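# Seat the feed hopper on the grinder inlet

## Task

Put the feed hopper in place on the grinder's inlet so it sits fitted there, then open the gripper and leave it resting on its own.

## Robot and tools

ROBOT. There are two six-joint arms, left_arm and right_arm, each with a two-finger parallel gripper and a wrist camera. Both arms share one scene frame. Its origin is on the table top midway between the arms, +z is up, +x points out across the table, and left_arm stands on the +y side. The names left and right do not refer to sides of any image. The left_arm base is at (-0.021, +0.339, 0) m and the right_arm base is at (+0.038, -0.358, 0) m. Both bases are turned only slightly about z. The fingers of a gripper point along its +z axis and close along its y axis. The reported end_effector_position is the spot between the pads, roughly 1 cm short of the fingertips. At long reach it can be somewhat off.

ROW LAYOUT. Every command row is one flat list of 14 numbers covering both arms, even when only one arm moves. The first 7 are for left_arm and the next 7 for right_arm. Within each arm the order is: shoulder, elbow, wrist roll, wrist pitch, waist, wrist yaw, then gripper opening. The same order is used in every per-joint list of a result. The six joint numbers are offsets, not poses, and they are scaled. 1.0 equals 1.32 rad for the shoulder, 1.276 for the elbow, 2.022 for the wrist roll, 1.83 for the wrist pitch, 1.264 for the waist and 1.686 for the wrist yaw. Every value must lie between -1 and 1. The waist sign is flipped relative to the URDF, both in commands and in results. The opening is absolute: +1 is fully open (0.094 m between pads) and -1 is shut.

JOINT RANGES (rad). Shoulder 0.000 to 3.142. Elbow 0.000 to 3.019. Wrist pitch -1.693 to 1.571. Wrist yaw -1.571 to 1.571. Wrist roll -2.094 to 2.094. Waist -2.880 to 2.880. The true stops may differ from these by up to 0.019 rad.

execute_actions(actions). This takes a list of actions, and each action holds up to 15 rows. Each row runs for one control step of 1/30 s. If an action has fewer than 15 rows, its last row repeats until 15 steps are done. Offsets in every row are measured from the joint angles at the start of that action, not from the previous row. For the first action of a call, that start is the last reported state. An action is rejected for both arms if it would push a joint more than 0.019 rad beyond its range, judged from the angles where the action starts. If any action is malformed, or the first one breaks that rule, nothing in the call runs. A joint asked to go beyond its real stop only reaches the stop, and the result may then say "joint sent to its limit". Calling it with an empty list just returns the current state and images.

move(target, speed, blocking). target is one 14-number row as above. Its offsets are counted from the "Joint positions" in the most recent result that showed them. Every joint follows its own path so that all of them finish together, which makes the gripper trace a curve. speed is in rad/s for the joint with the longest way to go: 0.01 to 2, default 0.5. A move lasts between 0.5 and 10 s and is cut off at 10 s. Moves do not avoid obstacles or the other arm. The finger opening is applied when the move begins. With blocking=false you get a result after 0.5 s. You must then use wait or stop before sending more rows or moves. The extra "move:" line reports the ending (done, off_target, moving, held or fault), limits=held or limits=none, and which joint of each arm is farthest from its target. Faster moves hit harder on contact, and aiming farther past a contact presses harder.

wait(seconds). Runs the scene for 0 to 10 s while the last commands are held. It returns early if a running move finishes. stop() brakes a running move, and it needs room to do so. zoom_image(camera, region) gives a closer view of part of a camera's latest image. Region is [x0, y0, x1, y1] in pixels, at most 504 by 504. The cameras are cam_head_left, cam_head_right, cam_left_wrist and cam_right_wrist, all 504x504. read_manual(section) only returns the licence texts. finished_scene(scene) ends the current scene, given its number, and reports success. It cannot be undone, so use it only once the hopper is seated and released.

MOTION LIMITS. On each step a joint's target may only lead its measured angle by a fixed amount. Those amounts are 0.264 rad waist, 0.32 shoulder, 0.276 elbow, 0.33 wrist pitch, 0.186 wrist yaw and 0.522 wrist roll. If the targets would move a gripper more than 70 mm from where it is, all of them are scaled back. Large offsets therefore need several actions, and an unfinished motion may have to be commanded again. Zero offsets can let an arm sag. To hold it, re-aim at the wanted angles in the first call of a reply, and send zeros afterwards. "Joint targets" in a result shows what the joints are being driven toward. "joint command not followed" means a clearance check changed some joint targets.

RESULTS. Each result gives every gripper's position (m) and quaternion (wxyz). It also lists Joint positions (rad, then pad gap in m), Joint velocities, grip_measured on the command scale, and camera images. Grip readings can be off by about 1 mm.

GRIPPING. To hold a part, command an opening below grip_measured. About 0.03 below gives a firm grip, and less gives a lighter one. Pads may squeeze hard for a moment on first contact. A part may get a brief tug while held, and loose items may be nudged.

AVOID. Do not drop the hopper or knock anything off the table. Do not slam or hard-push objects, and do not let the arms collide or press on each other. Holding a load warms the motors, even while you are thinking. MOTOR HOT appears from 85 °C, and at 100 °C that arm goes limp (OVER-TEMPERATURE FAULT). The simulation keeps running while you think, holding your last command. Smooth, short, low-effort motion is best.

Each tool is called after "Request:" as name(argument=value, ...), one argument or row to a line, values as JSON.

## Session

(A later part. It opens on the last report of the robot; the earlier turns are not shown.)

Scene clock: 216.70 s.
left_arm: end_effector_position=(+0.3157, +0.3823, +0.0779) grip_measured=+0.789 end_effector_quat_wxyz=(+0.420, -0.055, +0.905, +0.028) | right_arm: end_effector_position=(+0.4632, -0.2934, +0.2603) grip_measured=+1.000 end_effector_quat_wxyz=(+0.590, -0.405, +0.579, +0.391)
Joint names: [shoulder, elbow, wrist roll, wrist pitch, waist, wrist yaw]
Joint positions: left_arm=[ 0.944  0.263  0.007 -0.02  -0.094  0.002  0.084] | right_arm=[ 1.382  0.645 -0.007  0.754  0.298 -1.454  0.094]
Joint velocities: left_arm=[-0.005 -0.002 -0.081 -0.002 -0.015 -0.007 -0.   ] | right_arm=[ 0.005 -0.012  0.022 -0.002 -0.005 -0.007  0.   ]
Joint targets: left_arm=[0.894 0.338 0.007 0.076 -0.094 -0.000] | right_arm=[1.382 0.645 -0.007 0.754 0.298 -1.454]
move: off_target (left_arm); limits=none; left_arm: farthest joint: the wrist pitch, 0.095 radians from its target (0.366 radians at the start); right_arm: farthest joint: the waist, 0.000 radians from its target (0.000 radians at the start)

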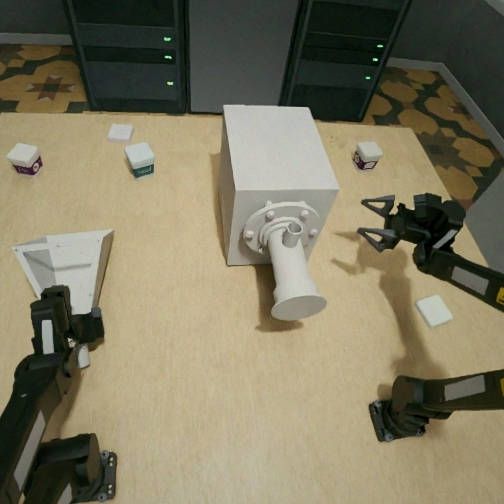

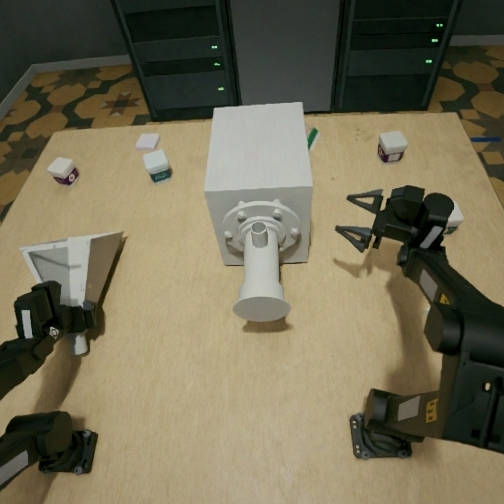

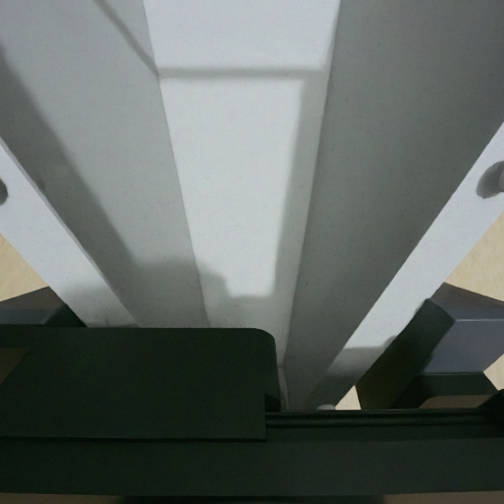

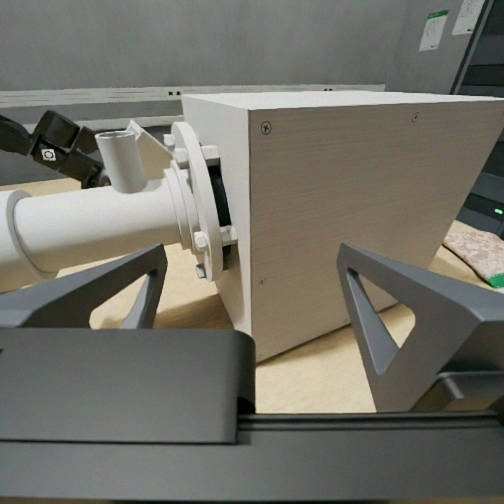

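Request:
execute_actions(
  actions=[
    [[-0.02,0.055,0,0.13,0,0,0.5,0,0,0,0,0,0,1]],
    [[-0.02,0.055,0,0.13,0,0,0.5,0,0,0,0,0,0,1]],
    [[-0.02,0.055,0,0.13,0,0,0.5,0,0,0,0,0,0,1]],
    [[-0.02,0.055,0,0.13,0,0,0.5,0,0,0,0,0,0,1]],
    [[-0.02,0.055,0,0.13,0,0,0.5,0,0,0,0,0,0,1]],
    [[-0.02,0.055,0,0.13,0,0,0.5,0,0,0,0,0,0,1]],
  ],
)

Scene clock: 226.17 s.
left_arm: end_effector_position=(+0.3786, +0.3905, +0.1761) grip_measured=+0.778 end_effector_quat_wxyz=(+0.662, -0.045, +0.747, +0.044) | right_arm: end_effector_position=(+0.4632, -0.2934, +0.2603) grip_measured=+1.000 end_effector_quat_wxyz=(+0.590, -0.405, +0.579, +0.391)
Joint names: [shoulder, elbow, wrist roll, wrist pitch, waist, wrist yaw]
Joint positions: left_arm=[ 1.113  0.232  0.007  0.761 -0.094  0.002  0.084] | right_arm=[ 1.382  0.645 -0.007  0.754  0.298 -1.454  0.094]
Joint velocities: left_arm=[-0.005  0.002 -0.037  0.012  0.005 -0.051 -0.001] | right_arm=[-0.024  0.002 -0.007 -0.007  0.005  0.007  0.   ]
Joint targets: left_arm=[1.058 0.306 0.007 0.868 -0.094 0.002] | right_arm=[1.382 0.645 -0.007 0.754 0.298 -1.454]

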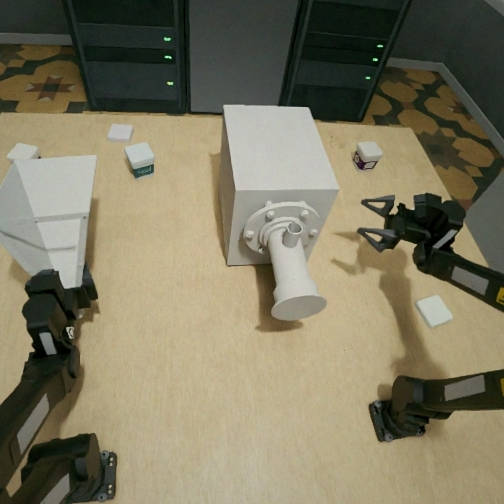

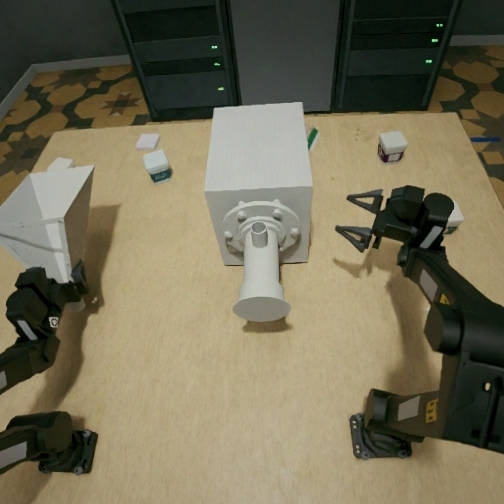

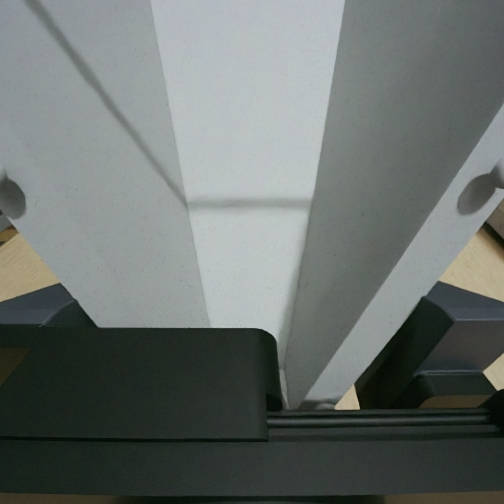

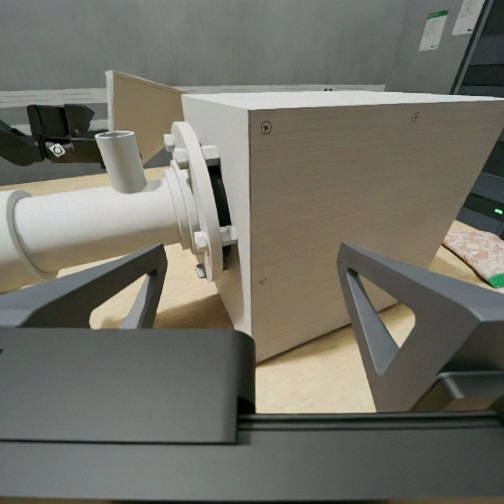

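Request:
execute_actions(
  actions=[
    [[-0.045,0.06,0,0.13,0,0.15,0.5,0,0,0,0,0,0,1]],
    [[-0.045,0.06,0,0.11,0,0.15,0.5,0,0,0,0,0,0,1]],
    [[-0.04,0.06,0,0.05,0,0.15,0.5,0,0,0,0,0,0,1]],
    [[-0.04,0.06,0,0.04,0,0.15,0.5,0,0,0,0,0,0,1]],
    [[-0.03,0.06,0,0.03,0,0.15,0.5,0,0,0,0,0,0,1]],
    [[-0.03,0.06,0,0.02,0,0.12,0.5,0,0,0,0,0,0,1]],
    [[-0.03,0.16,0,-0.03,0,0,0.5,0,0,0,0,0,0,1]],
    [[-0.03,0.16,0,-0.03,0,0,0.5,0,0,0,0,0,0,1]],
  ],
)

Scene clock: 239.83 s.
left_arm: end_effector_position=(+0.2947, +0.1923, +0.3044) grip_measured=+0.678 end_effector_quat_wxyz=(+0.607, +0.550, +0.437, -0.371) | right_arm: end_effector_position=(+0.4632, -0.2934, +0.2603) grip_measured=+1.000 end_effector_quat_wxyz=(+0.590, -0.405, +0.579, +0.391)
Joint names: [shoulder, elbow, wrist roll, wrist pitch, waist, wrist yaw]
Joint positions: left_arm=[ 1.103  0.493  0.049  0.913 -0.046  1.527  0.079] | right_arm=[ 1.382  0.645 -0.007  0.754  0.298 -1.454  0.094]
Joint velocities: left_arm=[ 0.005  0.002  0.051 -0.007 -0.005  0.007 -0.   ] | right_arm=[-0.015 -0.002  0.022 -0.002  0.015 -0.066  0.   ]
Joint targets: left_arm=[1.063 0.579 0.043 0.913 -0.046 1.512] | right_arm=[1.382 0.645 -0.007 0.754 0.298 -1.454]

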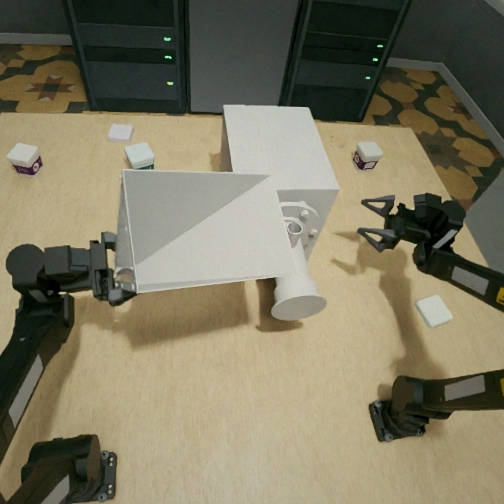

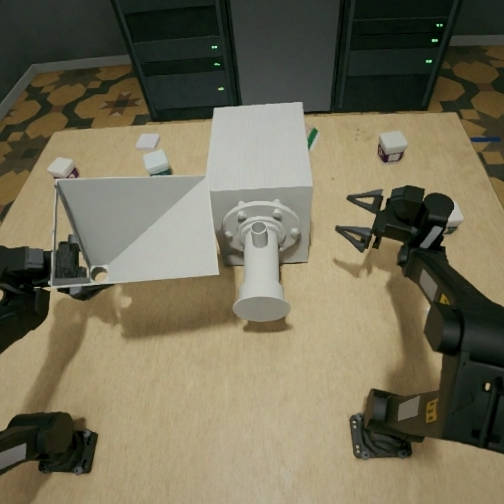

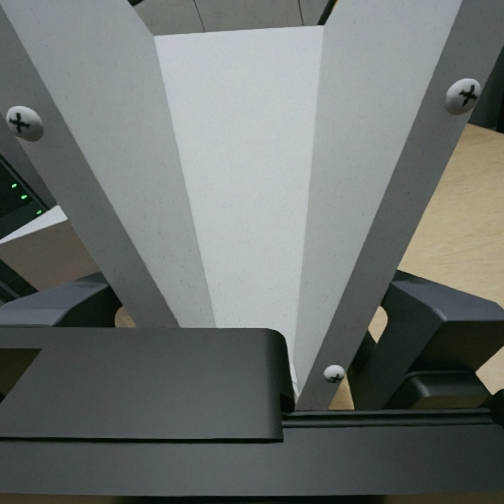

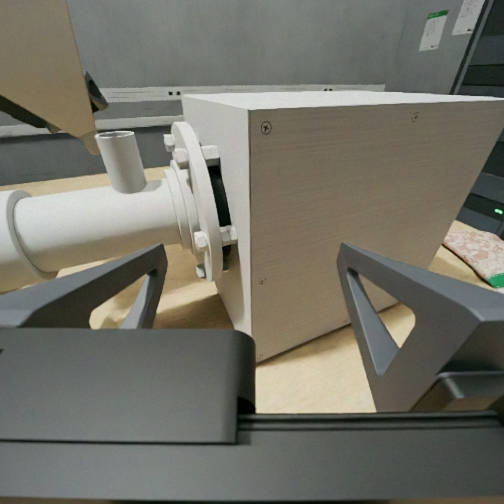

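Request:
move(
  target=[0.30,0.565,-0.232,0.04,0.27,-0.335,0.5,0,0,0,0,0,0,1],
  speed=0.17,
)

Scene clock: 253.87 s.
left_arm: end_effector_position=(+0.4874, +0.0941, +0.2929) grip_measured=+0.679 end_effector_quat_wxyz=(+0.559, +0.303, +0.594, -0.492) | right_arm: end_effector_position=(+0.4632, -0.2934, +0.2603) grip_measured=+1.000 end_effector_quat_wxyz=(+0.590, -0.405, +0.579, +0.391)
Joint names: [shoulder, elbow, wrist roll, wrist pitch, waist, wrist yaw]
Joint positions: left_arm=[ 1.576  0.864 -0.419  0.913  0.226  0.993  0.079] | right_arm=[ 1.382  0.645 -0.007  0.754  0.298 -1.454  0.094]
Joint velocities: left_arm=[ 0.005 -0.007 -0.051 -0.002  0.005  0.022 -0.   ] | right_arm=[-0.005 -0.017  0.007 -0.007  0.015 -0.022  0.   ]
Joint targets: left_arm=[1.544 0.977 -0.419 0.943 0.254 0.981] | right_arm=[1.382 0.645 -0.007 0.754 0.298 -1.454]
move: off_target (left_arm); limits=none; left_arm: farthest joint: the elbow, 0.349 radians from its target (0.721 radians at the start); right_arm: farthest joint: the waist, 0.000 radians from its target (0.000 radians at the start)

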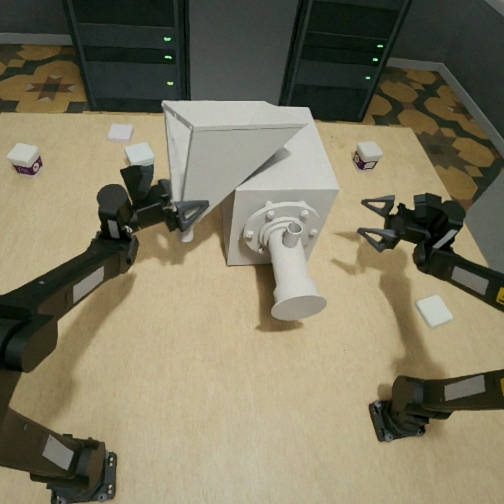

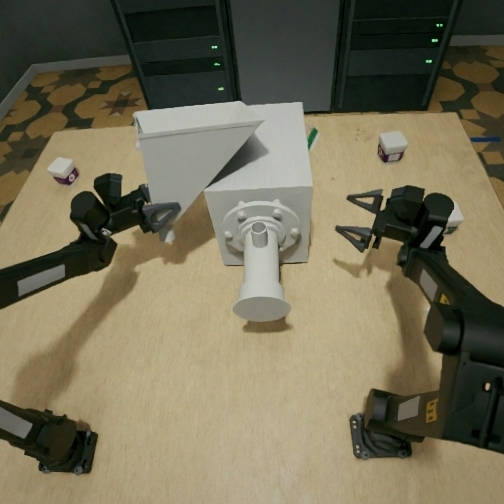

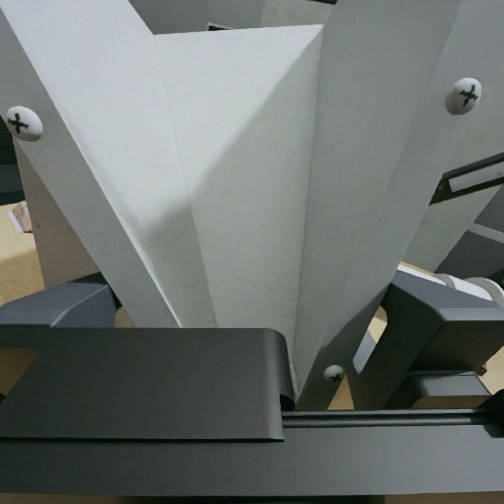

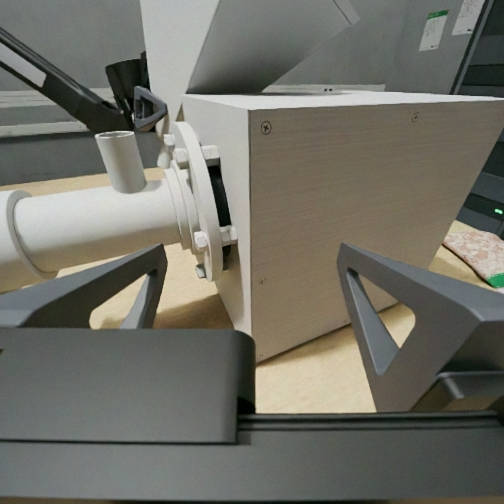

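Request:
move(
  target=[-0.38,0.05,0,-0.06,-0.12,0.2,0.5,0,0,0,0,0,0,1],
  speed=0.15,
)

Request:
move(
  target=[0.05,0.3,0,-0.08,0,0,0.5,0,0,0,0,0,0,1],
  speed=0.15,
)

Scene clock: 263.70 s.
left_arm: end_effector_position=(+0.3544, +0.1522, +0.4445) grip_measured=+0.678 end_effector_quat_wxyz=(+0.574, +0.454, +0.492, -0.470) | right_arm: end_effector_position=(+0.4632, -0.2934, +0.2603) grip_measured=+1.000 end_effector_quat_wxyz=(+0.590, -0.405, +0.579, +0.391)
Joint names: [shoulder, elbow, wrist roll, wrist pitch, waist, wrist yaw]
Joint positions: left_arm=[ 1.129  0.836 -0.431  0.793  0.084  1.356  0.079] | right_arm=[ 1.382  0.645 -0.007  0.754  0.298 -1.454  0.094]
Joint velocities: left_arm=[-0.015  0.002 -0.007  0.002 -0.005  0.022  0.   ] | right_arm=[-0.015 -0.012 -0.007 -0.012  0.015 -0.022  0.   ]
Joint targets: left_arm=[1.074 0.929 -0.419 0.803 0.074 1.330] | right_arm=[1.382 0.645 -0.007 0.754 0.298 -1.454]
move: off_target (left_arm); limits=none; left_arm: farthest joint: the elbow, 0.092 radians from its target (0.063 radians at the start); right_arm: farthest joint: the waist, 0.000 radians from its target (0.000 radians at the start)

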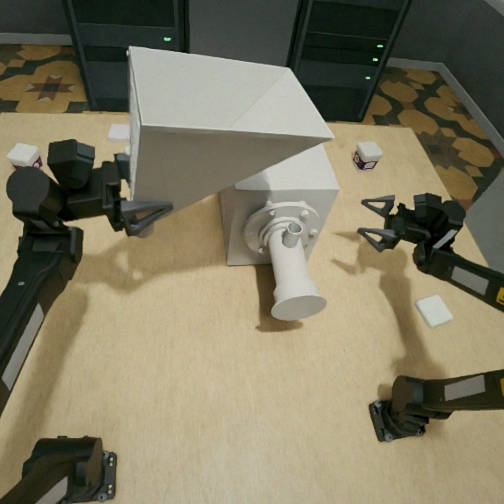

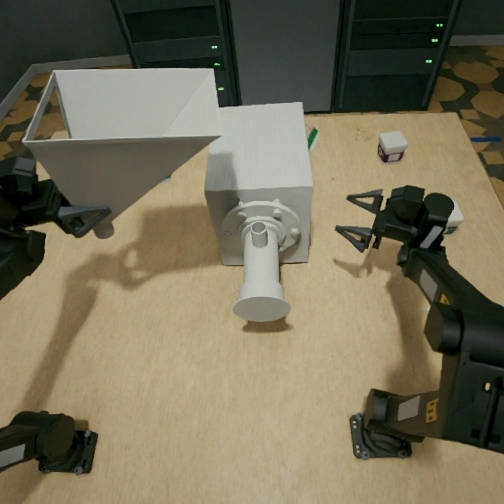

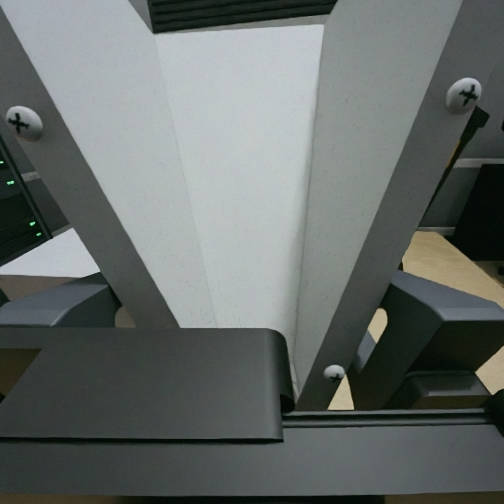

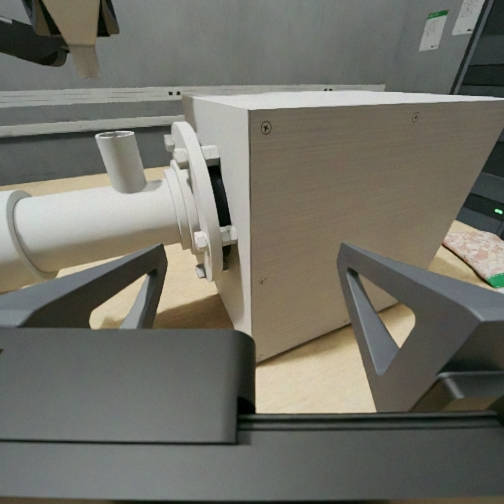

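Scene clock: 267.10 s.
left_arm: end_effector_position=(+0.4009, +0.1492, +0.3446) grip_measured=+0.679 end_effector_quat_wxyz=(+0.446, +0.354, +0.603, -0.558) | right_arm: end_effector_position=(+0.4632, -0.2934, +0.2603) grip_measured=+1.000 end_effector_quat_wxyz=(+0.590, -0.405, +0.579, +0.391)
Joint names: [shoulder, elbow, wrist roll, wrist pitch, waist, wrist yaw]
Joint positions: left_arm=[ 1.305  0.811 -0.476  0.605  0.084  1.377  0.079] | right_arm=[ 1.382  0.645 -0.007  0.754  0.298 -1.454  0.094]
Joint velocities: left_arm=[ 0.005  0.007  0.037 -0.027  0.015  0.007 -0.   ] | right_arm=[-0.005  0.002  0.022  0.017  0.005 -0.037  0.   ]
Joint targets: left_arm=[1.259 0.925 -0.457 0.622 0.084 1.368] | right_arm=[1.382 0.645 -0.007 0.754 0.298 -1.454]
move: off_target (left_arm); limits=none; left_arm: farthest joint: the elbow, 0.408 radians from its target (0.383 radians at the start); right_arm: farthest joint: the waist, 0.000 radians from its target (0.000 radians at the start)

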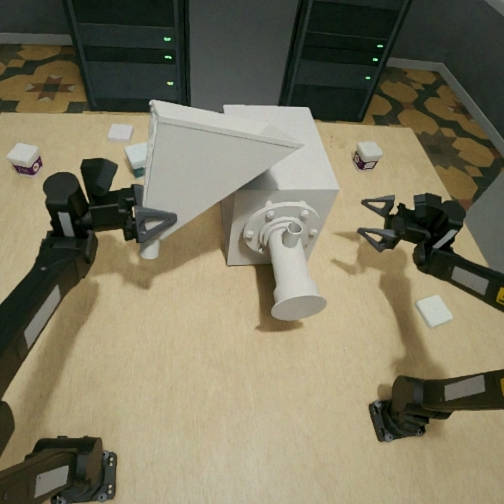

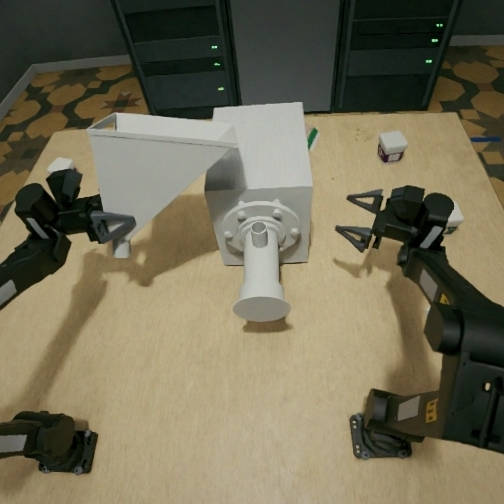

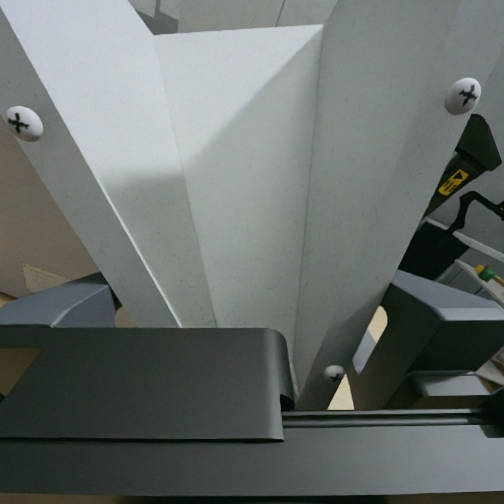

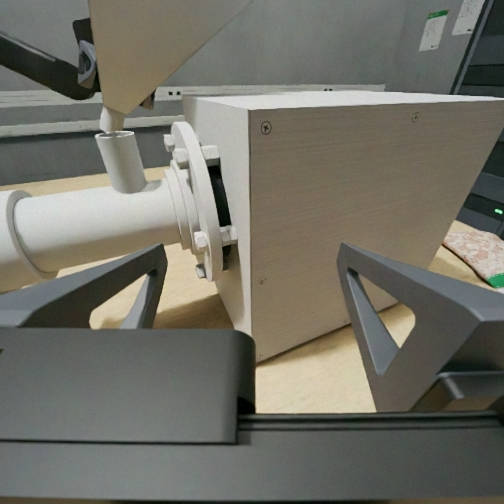

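Request:
move(
  target=[0.06,0.07,0.03,0.5,-0.12,0.05,0.5,0,0,0,0,0,0,1],
  speed=0.3,
)

Request:
move(
  target=[0.06,0.34,0,-0.05,0,-0.03,0.5,0,0,0,0,0,0,1],
  speed=0.15,
)

Scene clock: 276.87 s.
left_arm: end_effector_position=(+0.3905, +0.2049, +0.3608) grip_measured=+0.673 end_effector_quat_wxyz=(+0.644, +0.564, +0.396, -0.333) | right_arm: end_effector_position=(+0.4632, -0.2934, +0.2603) grip_measured=+1.000 end_effector_quat_wxyz=(+0.590, -0.405, +0.579, +0.391)
Joint names: [shoulder, elbow, wrist roll, wrist pitch, waist, wrist yaw]
Joint positions: left_arm=[ 1.416  0.802 -0.399  1.495 -0.058  1.506  0.079] | right_arm=[ 1.382  0.645 -0.007  0.754  0.298 -1.454  0.094]
Joint velocities: left_arm=[-0.005  0.002 -0.007 -0.007  0.005 -0.007  0.   ] | right_arm=[ 0.005  0.017 -0.007  0.002  0.005  0.081  0.   ]
Joint targets: left_arm=[1.384 0.900 -0.415 1.520 -0.067 1.461] | right_arm=[1.382 0.645 -0.007 0.754 0.298 -1.454]
move: off_target (left_arm); limits=none; left_arm: farthest joint: the elbow, 0.098 radians from its target (0.089 radians at the start); right_arm: farthest joint: the waist, 0.000 radians from its target (0.000 radians at the start)

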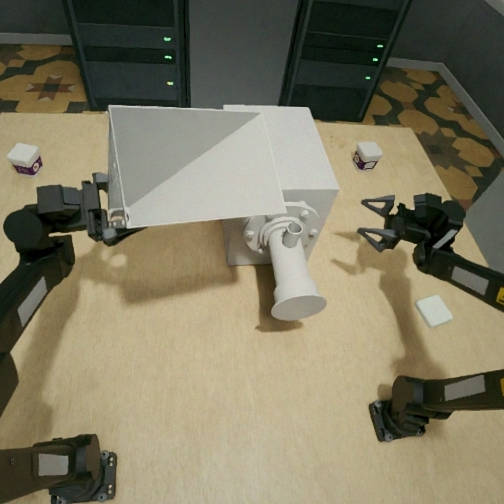

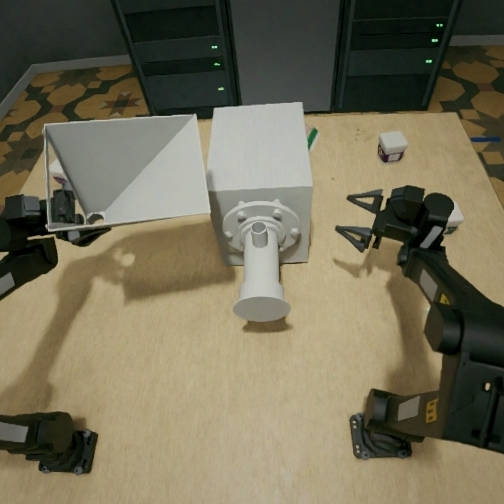

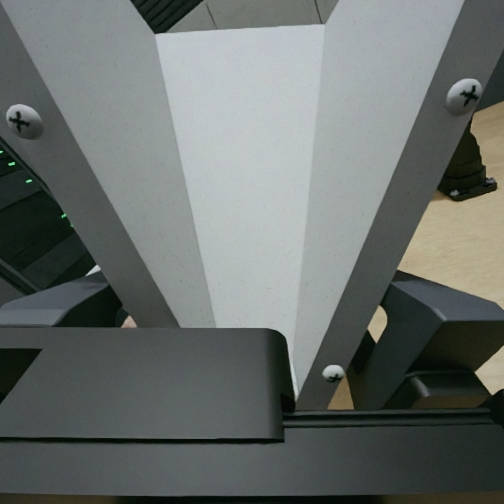

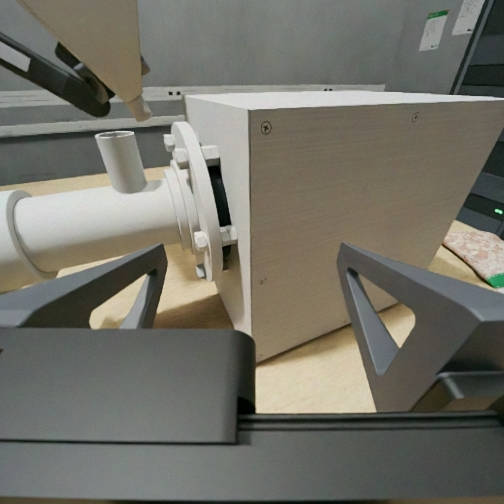

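Scene clock: 280.10 s.
left_arm: end_effector_position=(+0.4658, +0.2119, +0.4342) grip_measured=+0.673 end_effector_quat_wxyz=(+0.667, +0.595, +0.346, -0.284) | right_arm: end_effector_position=(+0.4632, -0.2934, +0.2603) grip_measured=+1.000 end_effector_quat_wxyz=(+0.590, -0.405, +0.579, +0.391)
Joint names: [shoulder, elbow, wrist roll, wrist pitch, waist, wrist yaw]
Joint positions: left_arm=[ 1.535  1.135 -0.372  1.415 -0.058  1.509  0.079] | right_arm=[ 1.382  0.645 -0.007  0.754  0.298 -1.454  0.094]
Joint velocities: left_arm=[-0.015 -0.017 -0.037 -0.022 -0.015 -0.022  0.   ] | right_arm=[-0.015 -0.002 -0.007 -0.012  0.005  0.007  0.   ]
Joint targets: left_arm=[1.495 1.236 -0.399 1.404 -0.058 1.456] | right_arm=[1.382 0.645 -0.007 0.754 0.298 -1.454]
move: off_target (left_arm); limits=none; left_arm: farthest joint: the elbow, 0.101 radians from its target (0.434 radians at the start); right_arm: farthest joint: the waist, 0.000 radians from its target (0.000 radians at the start)

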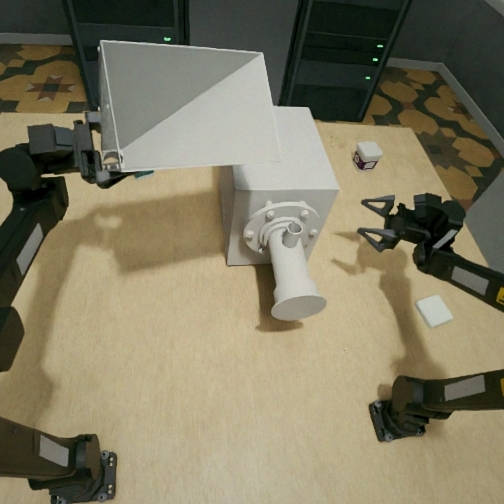

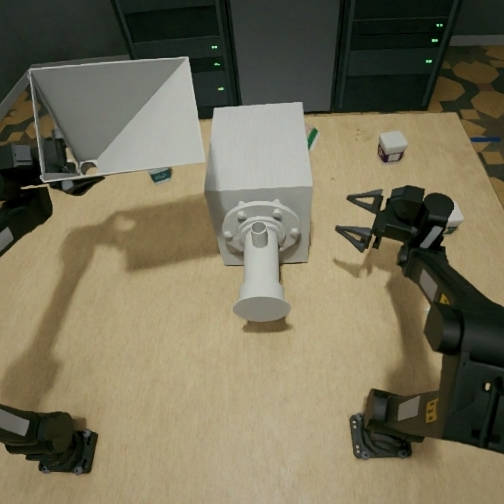

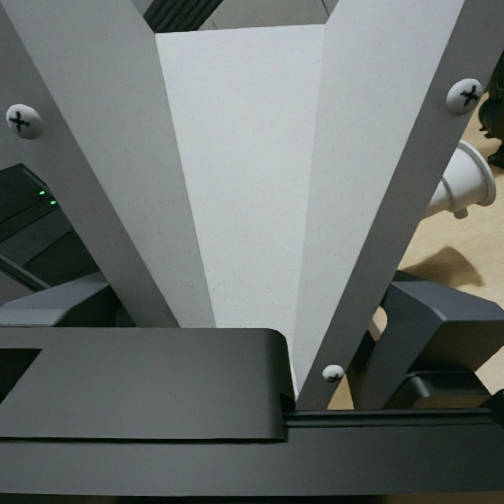

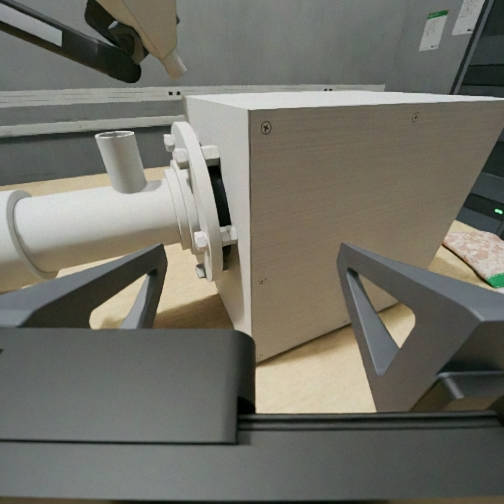

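Request:
move(
  target=[0.05,0.165,0,-0.03,0.49,-0.12,0.5,0,0,0,0,0,0,1],
  speed=0.2,
)

Request:
move(
  target=[-0.045,0.08,-0.195,-0.06,0,-0.11,0.5,0,0,0,0,0,0,1],
  speed=0.25,
)

Scene clock: 293.37 s.
left_arm: end_effector_position=(+0.3574, -0.0739, +0.4040) grip_measured=+0.674 end_effector_quat_wxyz=(+0.568, +0.620, +0.206, -0.500) | right_arm: end_effector_position=(+0.4632, -0.2934, +0.2603) grip_measured=+1.000 end_effector_quat_wxyz=(+0.590, -0.405, +0.579, +0.391)
Joint names: [shoulder, elbow, wrist roll, wrist pitch, waist, wrist yaw]
Joint positions: left_arm=[ 1.673  1.188 -0.341  1.366  0.557  1.381  0.079] | right_arm=[ 1.382  0.645 -0.007  0.754  0.298 -1.454  0.094]
Joint velocities: left_arm=[-0.005 -0.007 -0.051 -0.017 -0.005  0.022  0.001] | right_arm=[-0.005  0.007 -0.022  0.002  0.005 -0.051  0.   ]
Joint targets: left_arm=[1.625 1.292 -0.362 1.362 0.560 1.332] | right_arm=[1.382 0.645 -0.007 0.754 0.298 -1.454]
move: off_target (left_arm); limits=none; left_arm: farthest joint: the elbow, 0.158 radians from its target (0.211 radians at the start); right_arm: farthest joint: the waist, 0.000 radians from its target (0.000 radians at the start)

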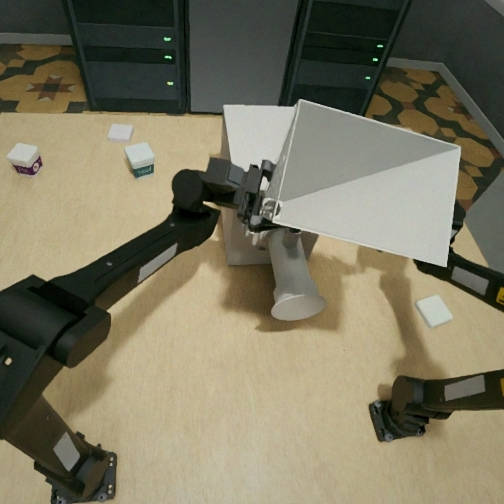

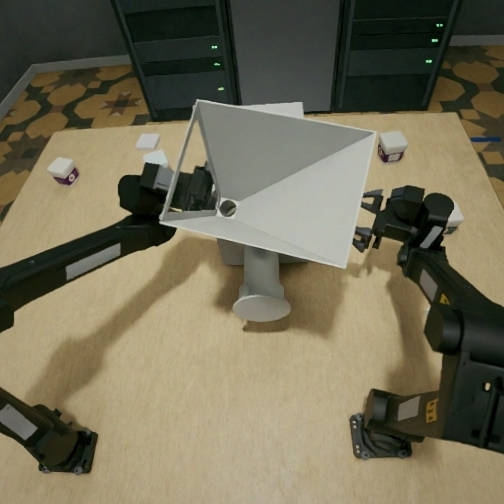

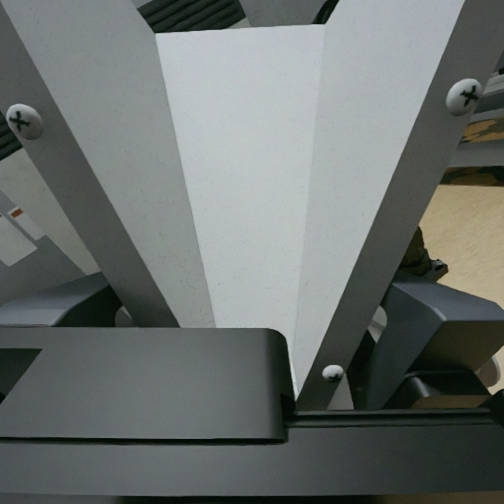

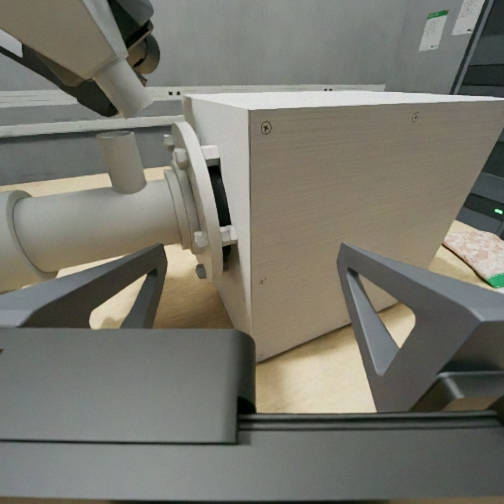

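Scene clock: 296.13 s.
left_arm: end_effector_position=(+0.3925, -0.0882, +0.3635) grip_measured=+0.674 end_effector_quat_wxyz=(-0.435, -0.489, -0.409, +0.636) | right_arm: end_effector_position=(+0.4632, -0.2934, +0.2603) grip_measured=+1.000 end_effector_quat_wxyz=(+0.590, -0.405, +0.579, +0.391)
Joint names: [shoulder, elbow, wrist roll, wrist pitch, waist, wrist yaw]
Joint positions: left_arm=[ 1.735  1.162 -0.734  1.233  0.557  1.26   0.079] | right_arm=[ 1.382  0.645 -0.007  0.754  0.298 -1.454  0.094]
Joint velocities: left_arm=[ 0.005 -0.007  0.022  0.002  0.024 -0.037 -0.   ] | right_arm=[-0.015  0.007 -0.066  0.002  0.005  0.051  0.   ]
Joint targets: left_arm=[1.666 1.235 -0.735 1.246 0.557 1.224] | right_arm=[1.382 0.645 -0.007 0.754 0.298 -1.454]
move: off_target (left_arm); limits=none; left_arm: farthest joint: the elbow, 0.128 radians from its target (0.102 radians at the start); right_arm: farthest joint: the waist, 0.000 radians from its target (0.000 radians at the start)

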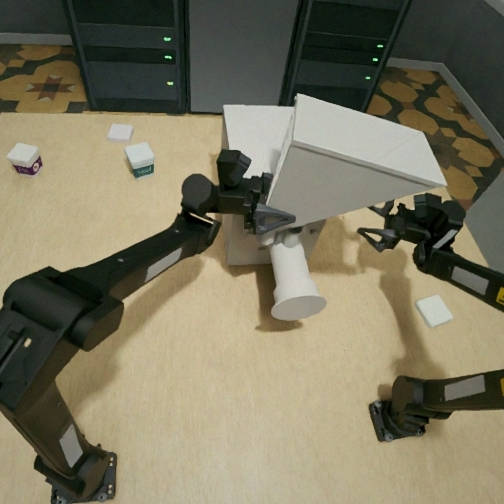

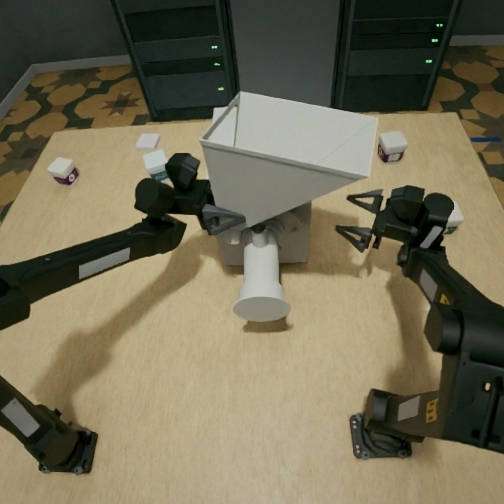

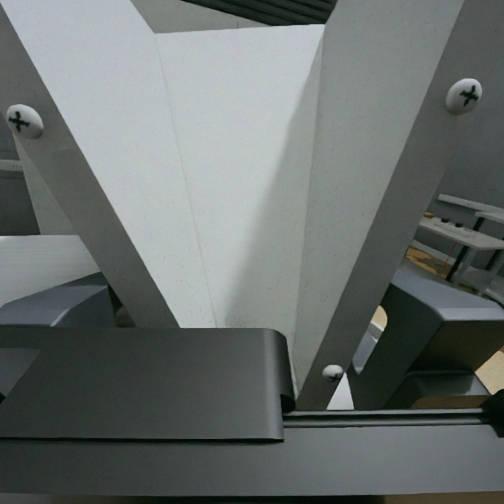

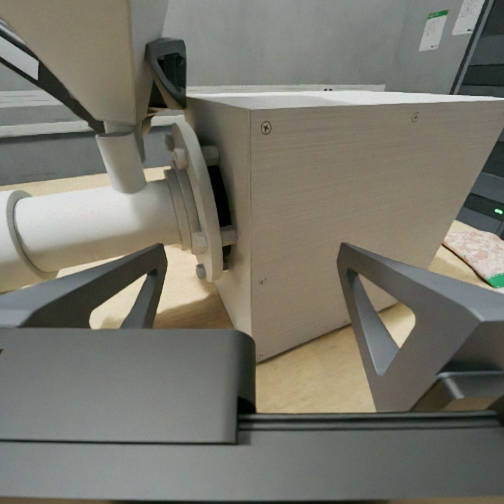

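Request:
execute_actions(
  actions=[
    [[-0.05,0.05,0.05,0.05,-0.03,-0.02,0.5,0,0,0,0,0,0,1]],
    [[-0.07,0.05,0.05,0.05,-0.02,-0.02,0.5,0,0,0,0,0,0,1]],
    [[-0.085,0.047,0.04,0.04,0,-0.025,0.5,0,0,0,0,0,0,1]],
    [[-0.085,0.047,0,0,0,-0.025,0.5,0,0,0,0,0,0,1]],
    [[-0.085,0.047,0,0,0,-0.025,0.5,0,0,0,0,0,0,1]],
    [[-0.085,0.047,0,0,0,-0.025,0.5,0,0,0,0,0,0,1]],
    [[-0.085,0.047,0,0,0,-0.025,0.5,0,0,0,0,0,0,1]],
    [[-0.025,0.12,0,0,0,-0.025,0.5,0,0,0,0,0,0,1]],
    [[-0.025,0.12,0,0,0,-0.025,0.5,0,0,0,0,0,0,1]],
  ],
)

Scene clock: 326.97 s.
left_arm: end_effector_position=(+0.4028, -0.0754, +0.3650) grip_measured=+0.673 end_effector_quat_wxyz=(+0.506, +0.551, +0.337, -0.572) | right_arm: end_effector_position=(+0.4632, -0.2934, +0.2603) grip_measured=+1.000 end_effector_quat_wxyz=(+0.590, -0.405, +0.579, +0.391)
Joint names: [shoulder, elbow, wrist roll, wrist pitch, waist, wrist yaw]
Joint positions: left_arm=[ 1.754  1.194 -0.535  1.287  0.524  1.318  0.079] | right_arm=[ 1.382  0.645 -0.007  0.754  0.298 -1.454  0.094]
Joint velocities: left_arm=[-0.015 -0.027 -0.007  0.002 -0.015 -0.037  0.   ] | right_arm=[-0.005 -0.012  0.051  0.002  0.005  0.022  0.   ]
Joint targets: left_arm=[1.723 1.314 -0.521 1.290 0.524 1.269] | right_arm=[1.382 0.645 -0.007 0.754 0.298 -1.454]

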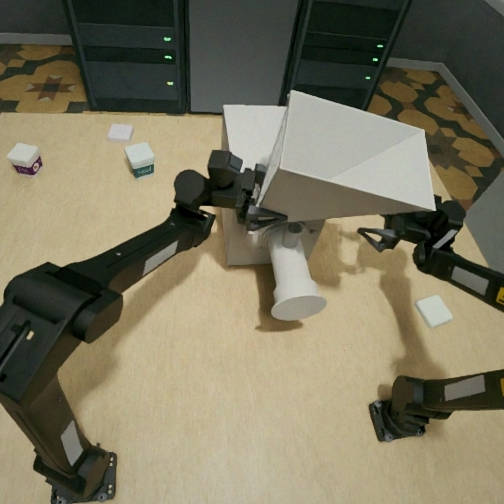

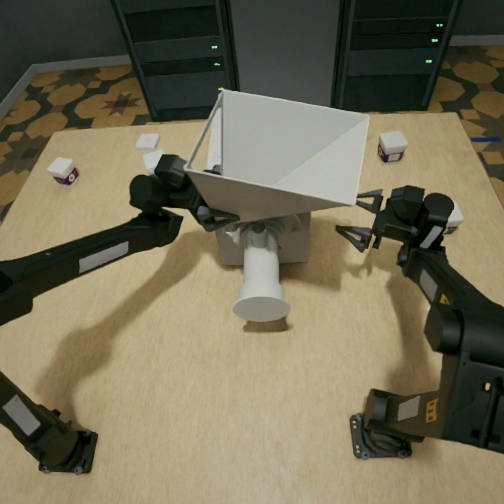

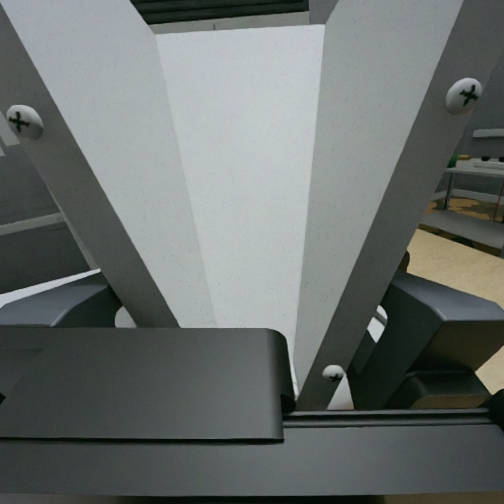

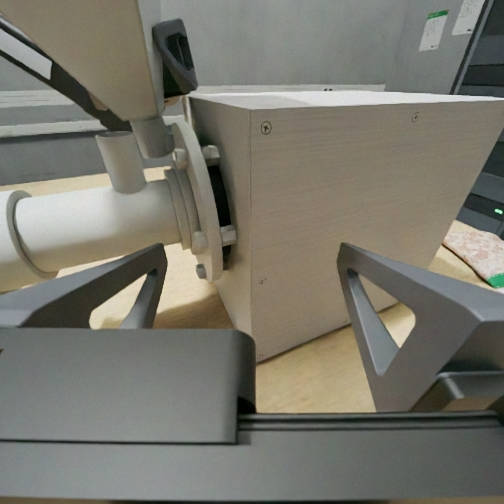

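Request:
move(
  target=[-0.6,-0.02,0,-0.22,0,0.05,0.5,0,0,0,0,0,0,1],
  speed=0.3,
)

Scene clock: 334.33 s.
left_arm: end_effector_position=(+0.1672, +0.0452, +0.5943) grip_measured=+0.673 end_effector_quat_wxyz=(+0.532, +0.633, +0.227, -0.514) | right_arm: end_effector_position=(+0.4632, -0.2934, +0.2603) grip_measured=+1.000 end_effector_quat_wxyz=(+0.590, -0.405, +0.579, +0.391)
Joint names: [shoulder, elbow, wrist roll, wrist pitch, waist, wrist yaw]
Joint positions: left_arm=[ 0.99   1.074 -0.514  0.89   0.524  1.454  0.079] | right_arm=[ 1.382  0.645 -0.007  0.754  0.298 -1.454  0.094]
Joint velocities: left_arm=[-0.015 -0.017  0.007 -0.012  0.024 -0.037  0.001] | right_arm=[-0.005  0.007 -0.007 -0.007  0.005 -0.022  0.   ]
Joint targets: left_arm=[0.962 1.168 -0.535 0.884 0.525 1.402] | right_arm=[1.382 0.645 -0.007 0.754 0.298 -1.454]
move: off_target (left_arm); limits=none; left_arm: farthest joint: the elbow, 0.094 radians from its target (0.025 radians at the start); right_arm: farthest joint: the waist, 0.000 radians from its target (0.000 radians at the start)

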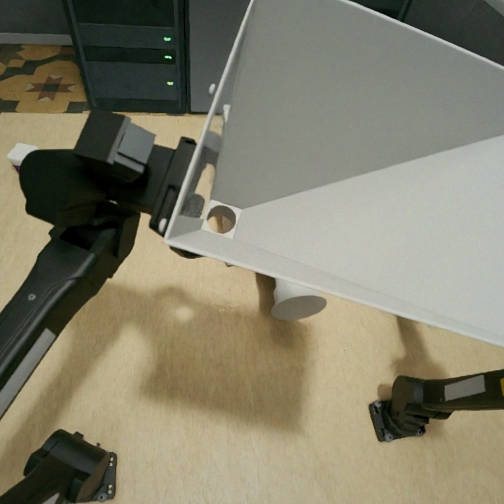

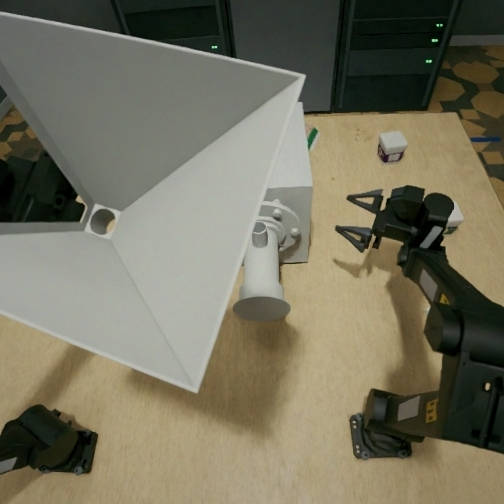

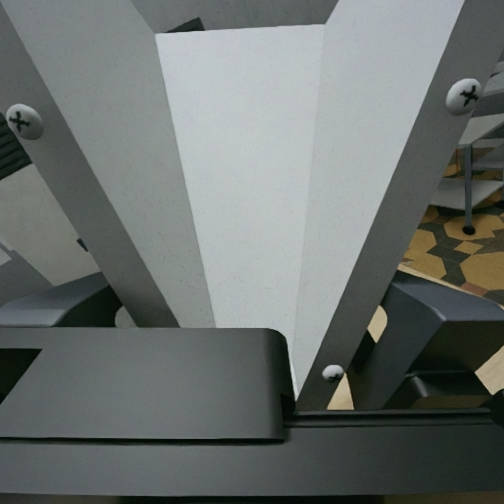

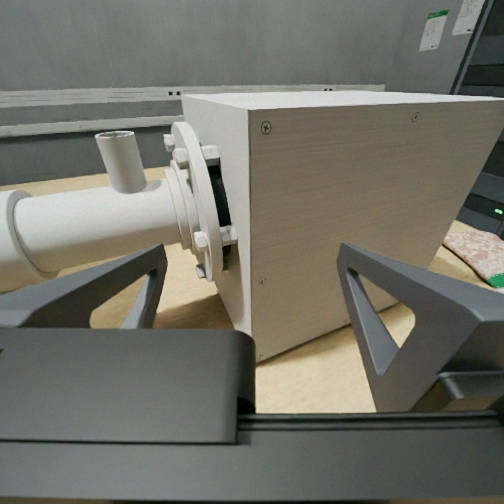

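Request:
move(
  target=[0.3,0.33,0,0.12,0.07,-0.04,0.5,0,0,0,0,0,0,1],
  speed=0.2,
)

Scene clock: 343.27 s.
left_arm: end_effector_position=(+0.3146, -0.0693, +0.4607) grip_measured=+0.673 end_effector_quat_wxyz=(+0.445, +0.630, +0.278, -0.573) | right_arm: end_effector_position=(+0.4632, -0.2934, +0.2603) grip_measured=+1.000 end_effector_quat_wxyz=(+0.590, -0.405, +0.579, +0.391)
Joint names: [shoulder, elbow, wrist roll, wrist pitch, waist, wrist yaw]
Joint positions: left_arm=[ 1.518  1.225 -0.494  1.033  0.587  1.492  0.079] | right_arm=[ 1.382  0.645 -0.007  0.754  0.298 -1.454  0.094]
Joint velocities: left_arm=[ 0.015 -0.017  0.022  0.012 -0.005  0.007  0.001] | right_arm=[ 0.005 -0.022  0.022 -0.002  0.015  0.022  0.   ]
Joint targets: left_arm=[1.470 1.322 -0.501 1.061 0.596 1.454] | right_arm=[1.382 0.645 -0.007 0.754 0.298 -1.454]
move: off_target (left_arm); limits=none; left_arm: farthest joint: the elbow, 0.270 radians from its target (0.421 radians at the start); right_arm: farthest joint: the waist, 0.000 radians from its target (0.000 radians at the start)

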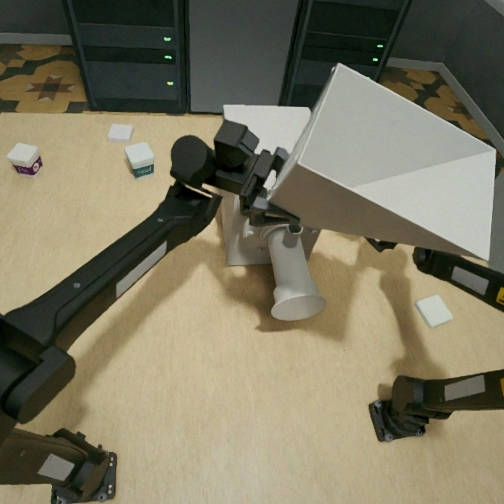

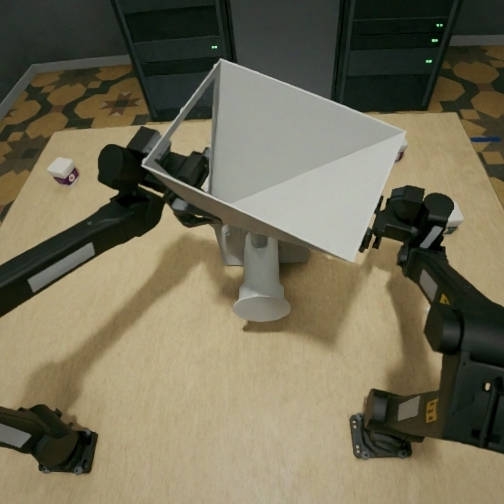

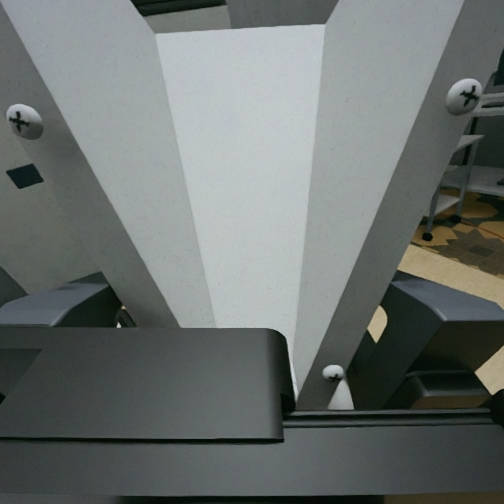

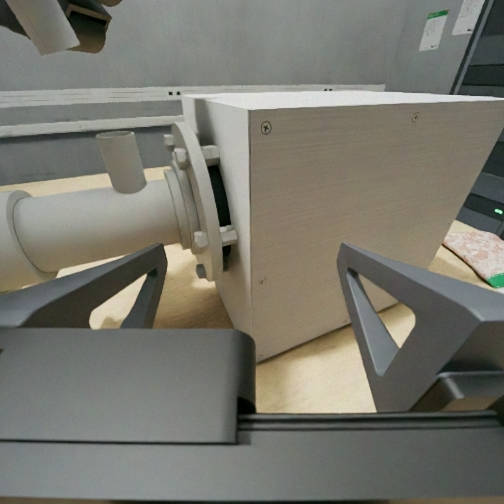

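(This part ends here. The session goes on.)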